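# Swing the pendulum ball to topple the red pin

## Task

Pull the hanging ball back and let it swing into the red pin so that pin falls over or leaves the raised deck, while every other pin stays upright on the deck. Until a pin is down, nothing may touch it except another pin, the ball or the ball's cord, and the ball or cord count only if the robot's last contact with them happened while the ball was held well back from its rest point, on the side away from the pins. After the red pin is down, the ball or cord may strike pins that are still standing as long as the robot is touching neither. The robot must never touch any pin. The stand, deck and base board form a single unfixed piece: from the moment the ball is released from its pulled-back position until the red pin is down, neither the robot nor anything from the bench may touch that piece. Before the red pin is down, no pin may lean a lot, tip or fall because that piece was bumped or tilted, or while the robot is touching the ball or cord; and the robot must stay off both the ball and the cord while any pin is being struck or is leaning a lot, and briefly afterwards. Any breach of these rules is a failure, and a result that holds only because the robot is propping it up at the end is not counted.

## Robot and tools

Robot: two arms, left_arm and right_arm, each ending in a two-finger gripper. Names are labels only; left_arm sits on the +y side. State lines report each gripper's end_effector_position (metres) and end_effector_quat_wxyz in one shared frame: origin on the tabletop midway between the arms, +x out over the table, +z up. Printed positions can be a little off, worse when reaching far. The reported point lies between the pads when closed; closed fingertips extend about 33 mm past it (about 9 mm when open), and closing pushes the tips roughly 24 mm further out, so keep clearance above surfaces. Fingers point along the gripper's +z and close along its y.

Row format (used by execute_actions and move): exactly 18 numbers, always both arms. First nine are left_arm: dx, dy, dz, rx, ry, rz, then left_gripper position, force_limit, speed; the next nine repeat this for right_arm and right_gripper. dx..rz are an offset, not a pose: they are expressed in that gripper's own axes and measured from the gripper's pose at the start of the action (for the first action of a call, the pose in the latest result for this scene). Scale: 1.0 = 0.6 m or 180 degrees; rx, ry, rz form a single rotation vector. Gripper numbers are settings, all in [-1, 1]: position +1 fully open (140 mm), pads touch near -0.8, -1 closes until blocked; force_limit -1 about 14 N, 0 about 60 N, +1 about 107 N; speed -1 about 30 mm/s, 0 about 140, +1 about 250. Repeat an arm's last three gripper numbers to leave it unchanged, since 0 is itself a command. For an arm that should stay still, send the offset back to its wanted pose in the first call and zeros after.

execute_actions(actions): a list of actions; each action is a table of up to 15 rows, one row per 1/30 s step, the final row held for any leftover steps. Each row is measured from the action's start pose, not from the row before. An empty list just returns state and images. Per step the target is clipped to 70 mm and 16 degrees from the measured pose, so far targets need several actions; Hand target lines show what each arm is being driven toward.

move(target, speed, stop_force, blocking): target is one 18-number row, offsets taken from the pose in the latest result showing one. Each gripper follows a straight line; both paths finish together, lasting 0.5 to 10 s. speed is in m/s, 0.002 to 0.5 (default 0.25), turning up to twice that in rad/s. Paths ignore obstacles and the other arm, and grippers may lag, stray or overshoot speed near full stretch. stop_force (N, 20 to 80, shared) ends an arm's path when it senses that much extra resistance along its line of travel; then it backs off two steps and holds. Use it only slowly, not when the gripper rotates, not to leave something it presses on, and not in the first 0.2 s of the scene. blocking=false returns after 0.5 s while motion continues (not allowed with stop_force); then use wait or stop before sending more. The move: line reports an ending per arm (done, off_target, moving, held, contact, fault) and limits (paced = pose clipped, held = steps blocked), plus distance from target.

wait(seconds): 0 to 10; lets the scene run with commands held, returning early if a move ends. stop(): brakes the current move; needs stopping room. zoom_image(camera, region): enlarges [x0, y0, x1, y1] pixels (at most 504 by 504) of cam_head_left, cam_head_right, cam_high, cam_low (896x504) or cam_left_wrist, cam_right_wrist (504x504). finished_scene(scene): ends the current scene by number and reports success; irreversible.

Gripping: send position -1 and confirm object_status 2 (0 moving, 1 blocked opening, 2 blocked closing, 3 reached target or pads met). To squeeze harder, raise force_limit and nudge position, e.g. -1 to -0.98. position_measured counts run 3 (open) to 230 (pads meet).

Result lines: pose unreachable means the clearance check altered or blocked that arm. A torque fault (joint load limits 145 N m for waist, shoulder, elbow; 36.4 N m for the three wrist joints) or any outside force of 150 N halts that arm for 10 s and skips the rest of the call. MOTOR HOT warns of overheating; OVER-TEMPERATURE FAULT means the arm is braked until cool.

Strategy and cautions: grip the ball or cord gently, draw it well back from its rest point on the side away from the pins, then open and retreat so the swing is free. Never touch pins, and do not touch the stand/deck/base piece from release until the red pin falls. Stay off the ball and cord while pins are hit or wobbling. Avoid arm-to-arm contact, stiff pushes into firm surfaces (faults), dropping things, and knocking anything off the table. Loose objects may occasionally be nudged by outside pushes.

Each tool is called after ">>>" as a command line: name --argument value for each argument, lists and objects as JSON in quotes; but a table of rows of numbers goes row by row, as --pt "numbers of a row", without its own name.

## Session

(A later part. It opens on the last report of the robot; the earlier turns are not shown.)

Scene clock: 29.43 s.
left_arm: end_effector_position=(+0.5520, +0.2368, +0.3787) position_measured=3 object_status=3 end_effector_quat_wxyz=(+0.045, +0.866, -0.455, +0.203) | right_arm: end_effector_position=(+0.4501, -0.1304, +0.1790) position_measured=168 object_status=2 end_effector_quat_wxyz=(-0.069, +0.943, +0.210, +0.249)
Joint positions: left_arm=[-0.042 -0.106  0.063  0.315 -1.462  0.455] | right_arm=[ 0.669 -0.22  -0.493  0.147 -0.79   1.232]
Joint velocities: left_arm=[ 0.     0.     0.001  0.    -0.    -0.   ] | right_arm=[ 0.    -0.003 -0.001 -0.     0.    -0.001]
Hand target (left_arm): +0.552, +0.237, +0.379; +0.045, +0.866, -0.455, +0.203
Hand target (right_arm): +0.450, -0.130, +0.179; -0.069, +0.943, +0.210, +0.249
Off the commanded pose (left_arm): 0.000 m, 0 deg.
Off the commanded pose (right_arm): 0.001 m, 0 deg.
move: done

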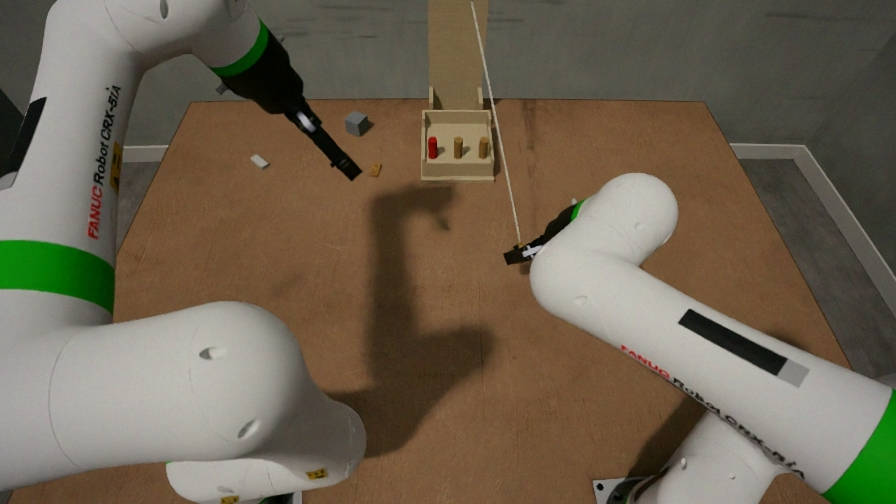

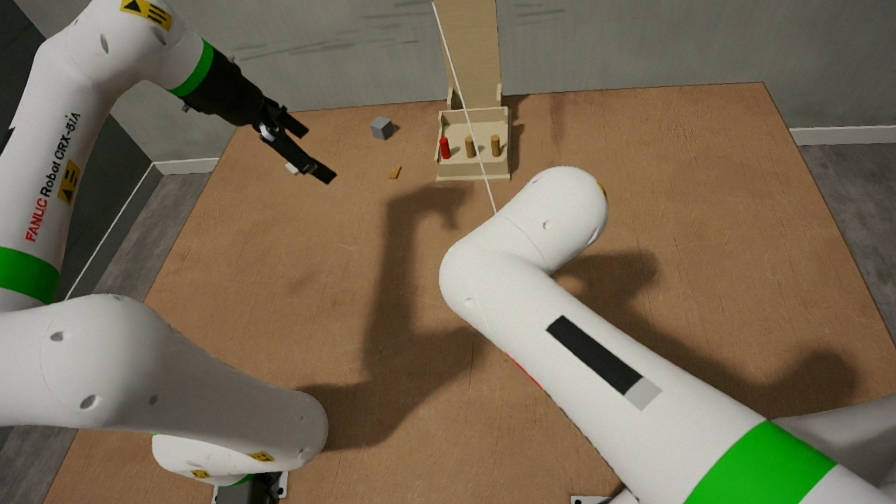

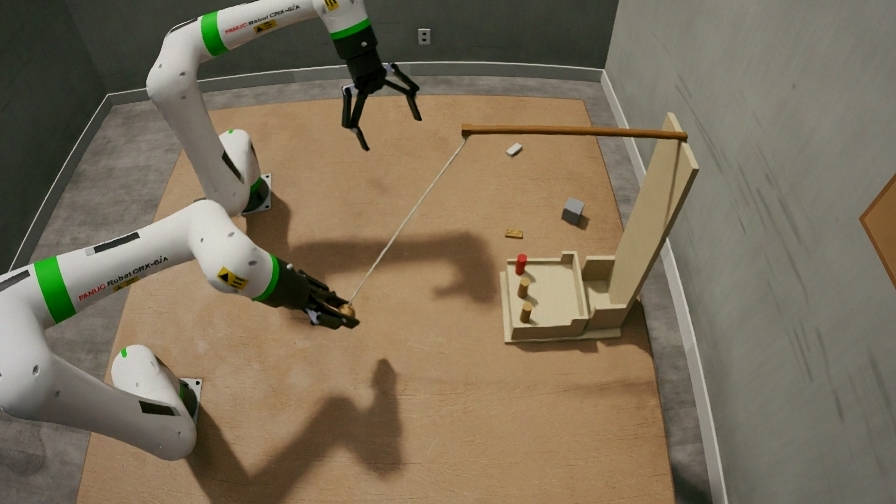

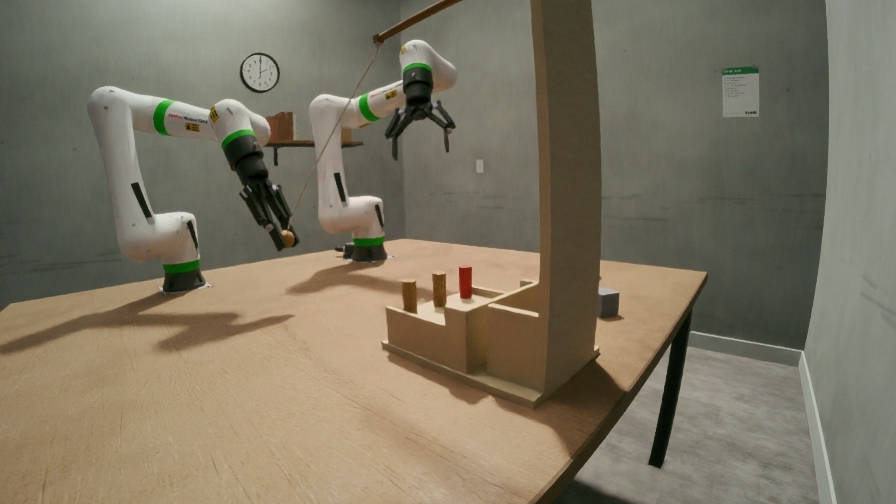

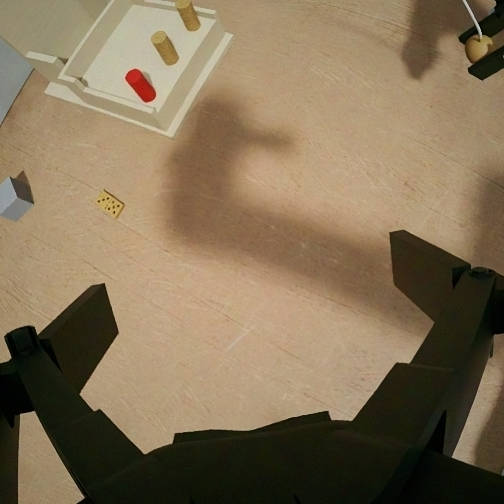

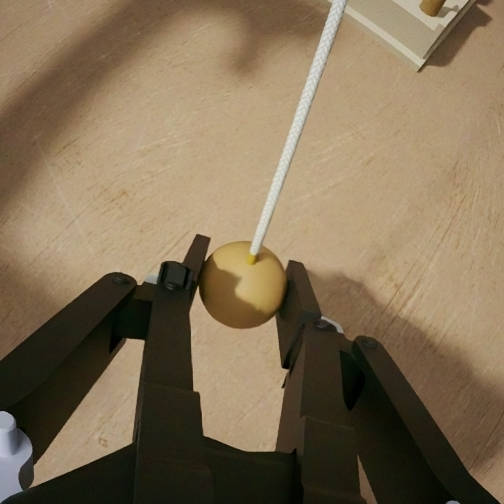

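>>> move --target '[0,0,0,0,0,0,1,0,0,0.02,0.025,-0.01,0,0,0,-1,-0.7,-0.5]' --speed 0.04

>>> execute_actions --actions '[[[0,0,0,0,0,0,1,0,0,0,0,0,0,0,0,1,0,1]],[[0,0,0,0,0,0,1,0,0,-0.1,0,-0.06,0,0,0,1,0,1]],[[0,0,0,0,0,0,1,0,0,-0.1,0,-0.06,0,0,0,1,0,1]]]'

>>> wait --seconds 6

Scene clock: 35.50 s.
left_arm: end_effector_position=(+0.5520, +0.2368, +0.3787) position_measured=3 object_status=3 end_effector_quat_wxyz=(+0.045, +0.866, -0.455, +0.203) | right_arm: end_effector_position=(+0.4634, -0.1411, +0.1897) position_measured=168 object_status=2 end_effector_quat_wxyz=(-0.069, +0.943, +0.210, +0.249)
Joint positions: left_arm=[-0.042 -0.106  0.063  0.315 -1.462  0.455] | right_arm=[ 0.622 -0.2   -0.44   0.111 -0.816  1.301]
Joint velocities: left_arm=[ 0.     0.    -0.    -0.001 -0.001  0.001] | right_arm=[-0.    -0.001  0.001 -0.001 -0.    -0.001]
Hand target (left_arm): +0.552, +0.237, +0.379; +0.045, +0.866, -0.455, +0.203
Hand target (right_arm): +0.463, -0.141, +0.190; -0.069, +0.943, +0.210, +0.249
Off the commanded pose (left_arm): 0.000 m, 0 deg.
Off the commanded pose (right_arm): 0.000 m, 0 deg.
move: done

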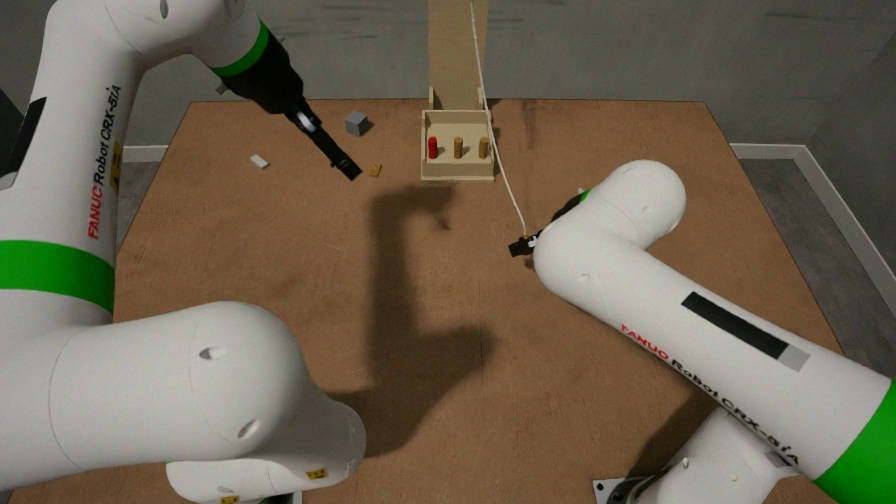

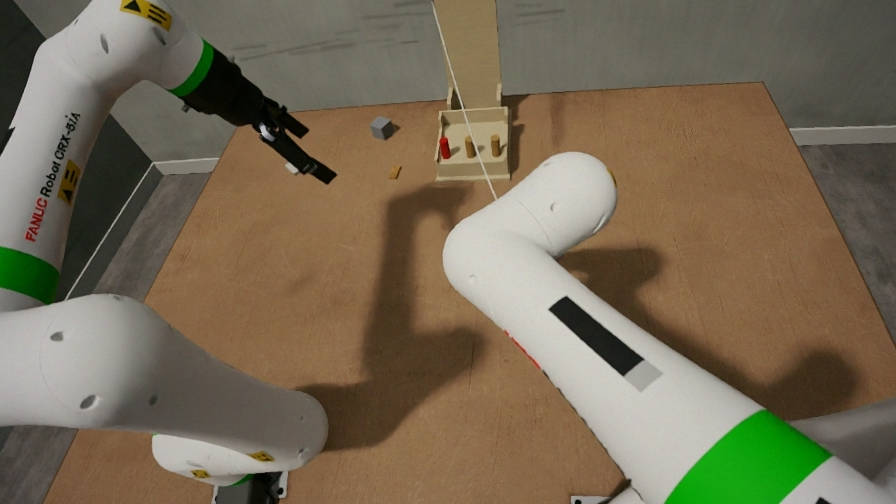

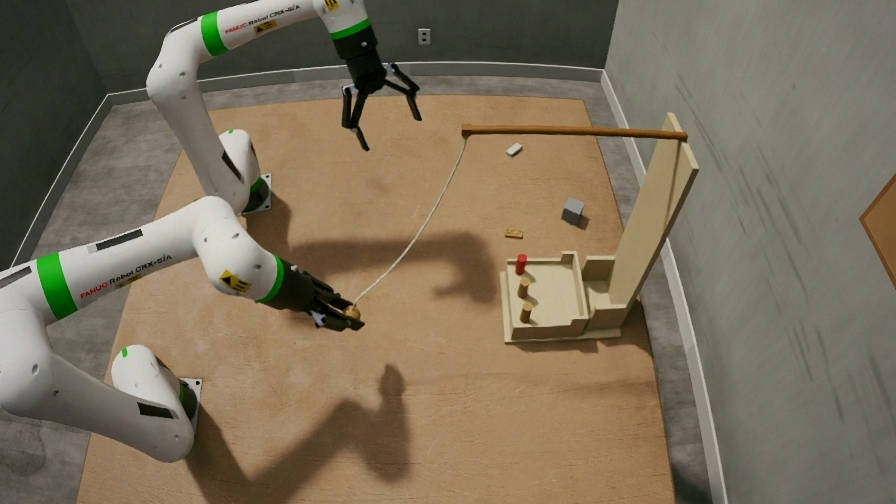

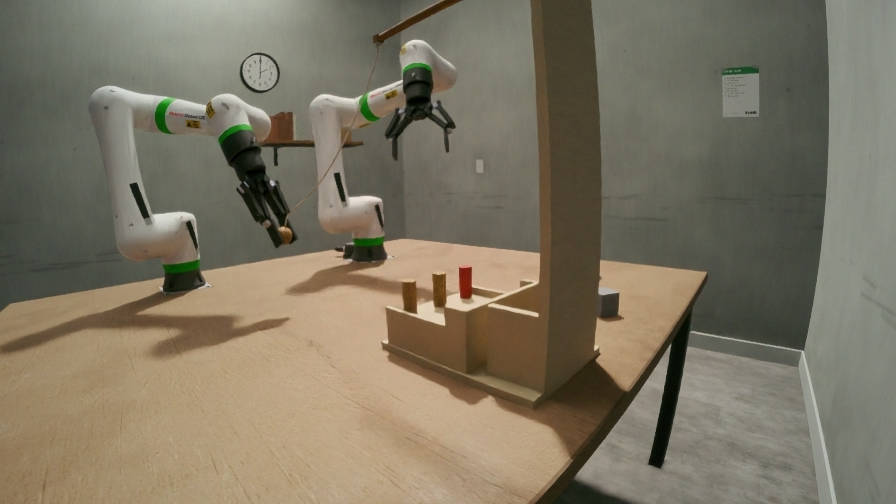

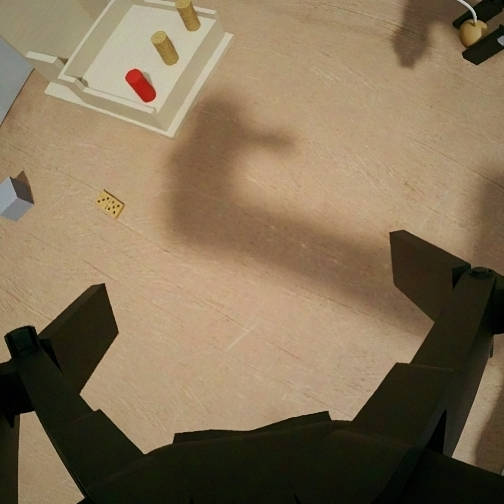

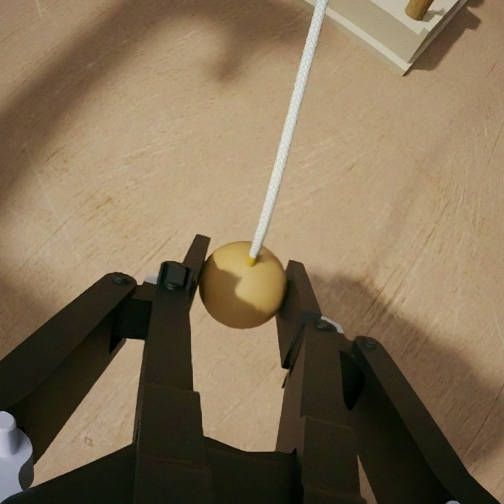

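Scene clock: 37.00 s.
left_arm: end_effector_position=(+0.5520, +0.2368, +0.3787) position_measured=3 object_status=3 end_effector_quat_wxyz=(+0.045, +0.866, -0.455, +0.203) | right_arm: end_effector_position=(+0.3377, -0.2015, +0.1924) position_measured=3 object_status=3 end_effector_quat_wxyz=(-0.070, +0.943, +0.210, +0.249)
Joint positions: left_arm=[-0.042 -0.106  0.063  0.315 -1.462  0.455] | right_arm=[ 0.758 -0.635 -0.72   0.176 -0.989  1.16 ]
Joint velocities: left_arm=[-0.    -0.    -0.001 -0.     0.    -0.   ] | right_arm=[ 0.089 -0.069 -0.037  0.072 -0.049 -0.107]
Hand target (left_arm): +0.552, +0.237, +0.379; +0.045, +0.866, -0.455, +0.203
Hand target (right_arm): +0.337, -0.202, +0.193; -0.070, +0.943, +0.210, +0.249
Off the commanded pose (left_arm): 0.000 m, 0 deg.
Off the commanded pose (right_arm): 0.000 m, 0 deg.

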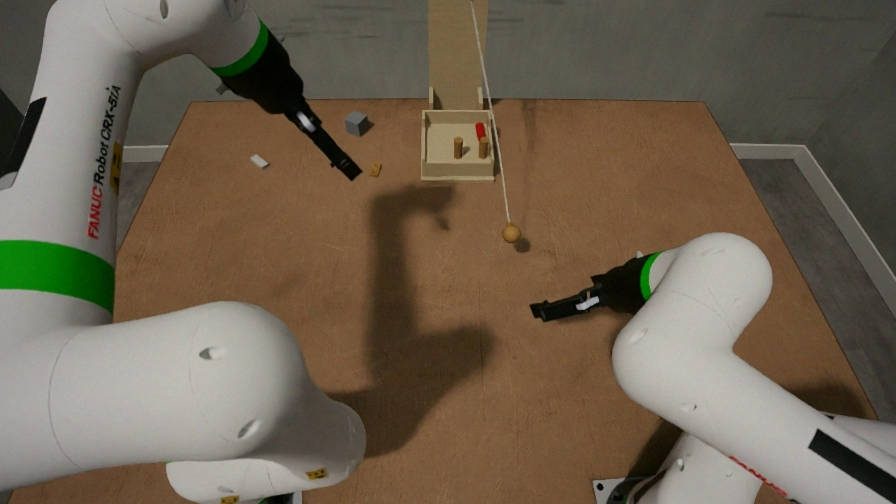

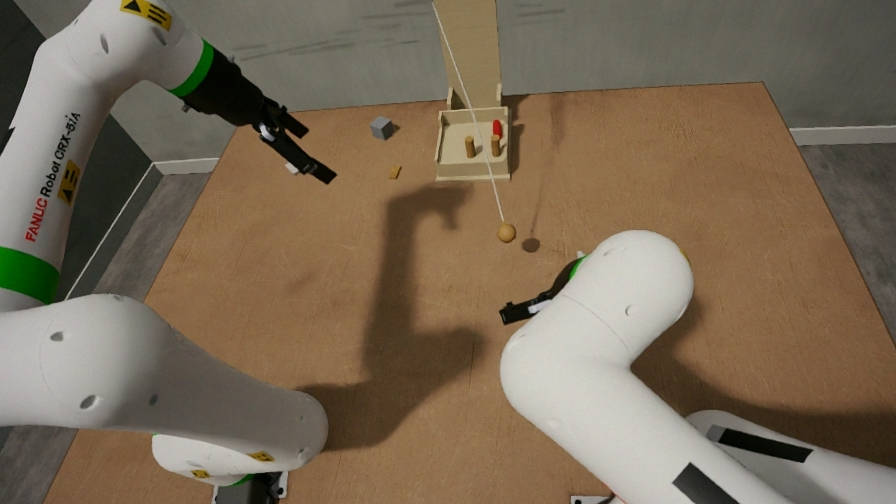

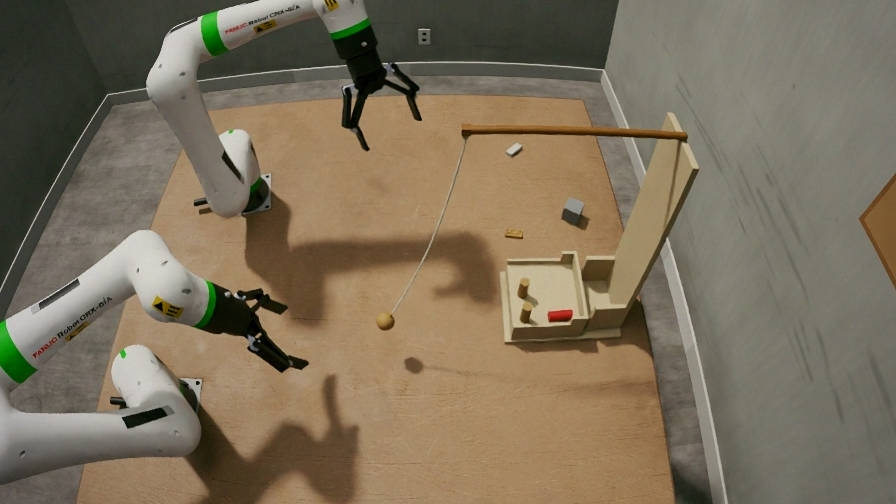

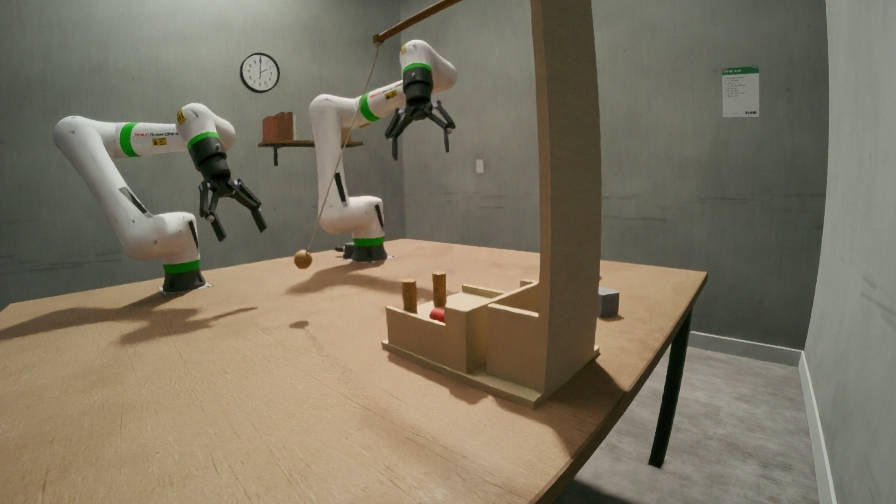

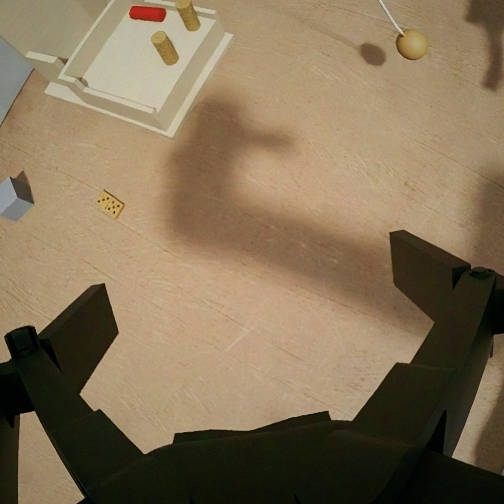

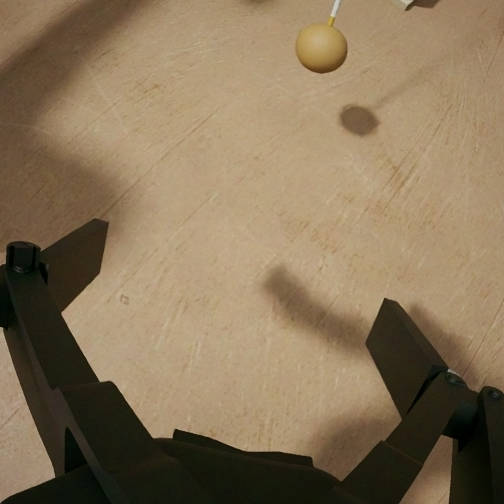

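Scene clock: 43.00 s.
left_arm: end_effector_position=(+0.5520, +0.2368, +0.3787) position_measured=3 object_status=3 end_effector_quat_wxyz=(+0.045, +0.866, -0.455, +0.203) | right_arm: end_effector_position=(+0.3372, -0.2015, +0.1926) position_measured=3 object_status=3 end_effector_quat_wxyz=(-0.070, +0.943, +0.210, +0.249)
Joint positions: left_arm=[-0.042 -0.106  0.063  0.315 -1.462  0.455] | right_arm=[ 0.761 -0.637 -0.721  0.178 -0.99   1.156]
Joint velocities: left_arm=[-0.     0.    -0.    -0.    -0.001 -0.   ] | right_arm=[ 0.     0.001 -0.001  0.    -0.    -0.   ]
Hand target (left_arm): +0.552, +0.237, +0.379; +0.045, +0.866, -0.455, +0.203
Hand target (right_arm): +0.337, -0.202, +0.193; -0.070, +0.943, +0.210, +0.249
Off the commanded pose (left_arm): 0.000 m, 0 deg.
Off the commanded pose (right_arm): 0.000 m, 0 deg.
wait: 6.00 s; at rest by 0.17 s

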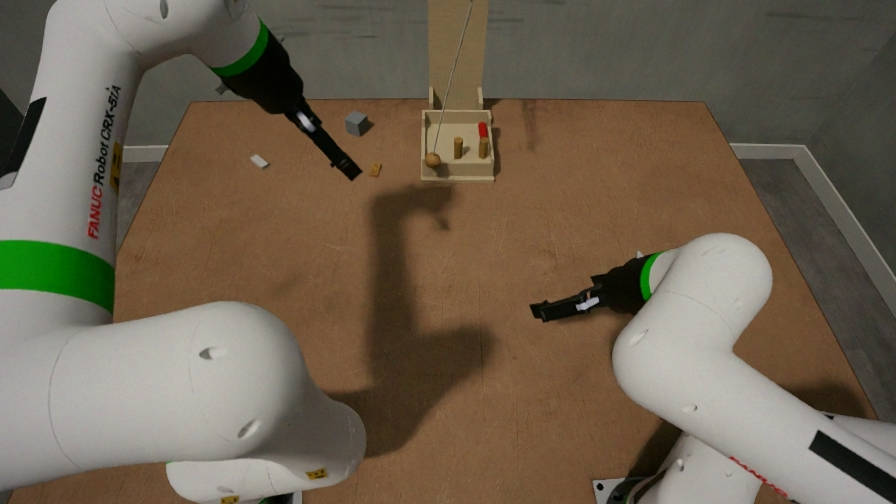

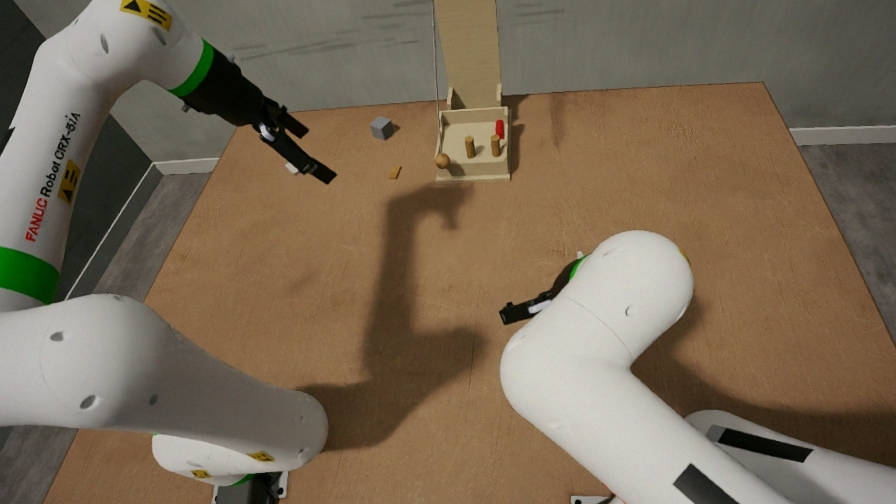

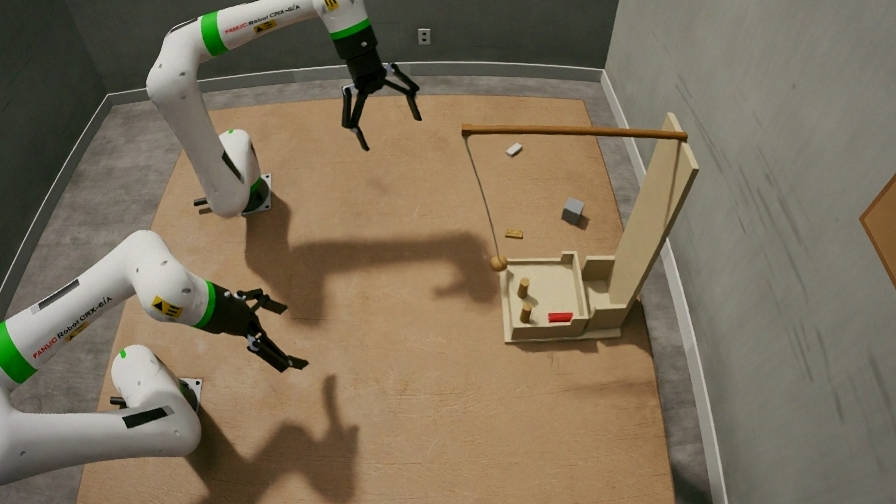

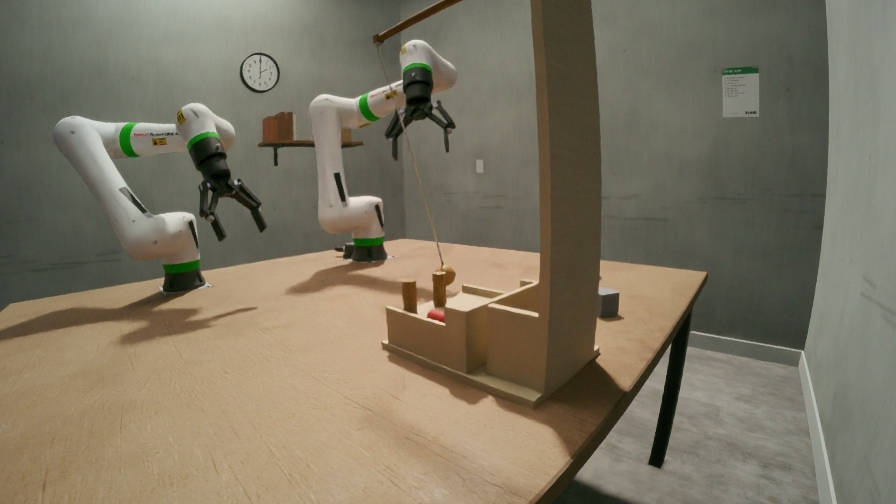

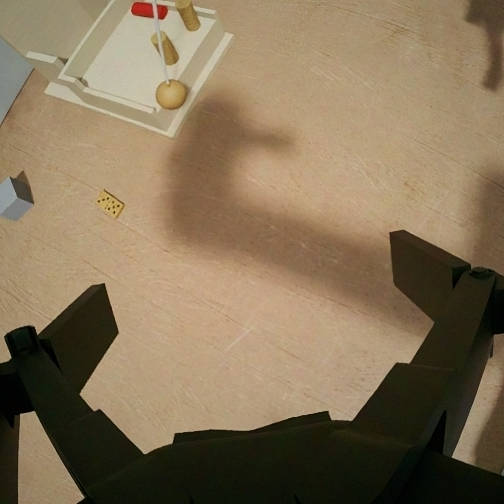

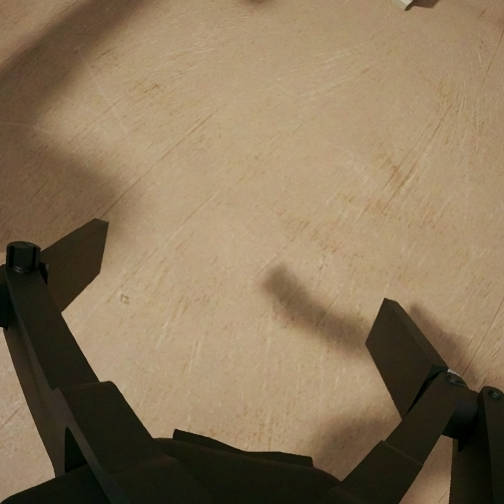

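>>> finished_scene --scene 1

The scene is finished: the task was done.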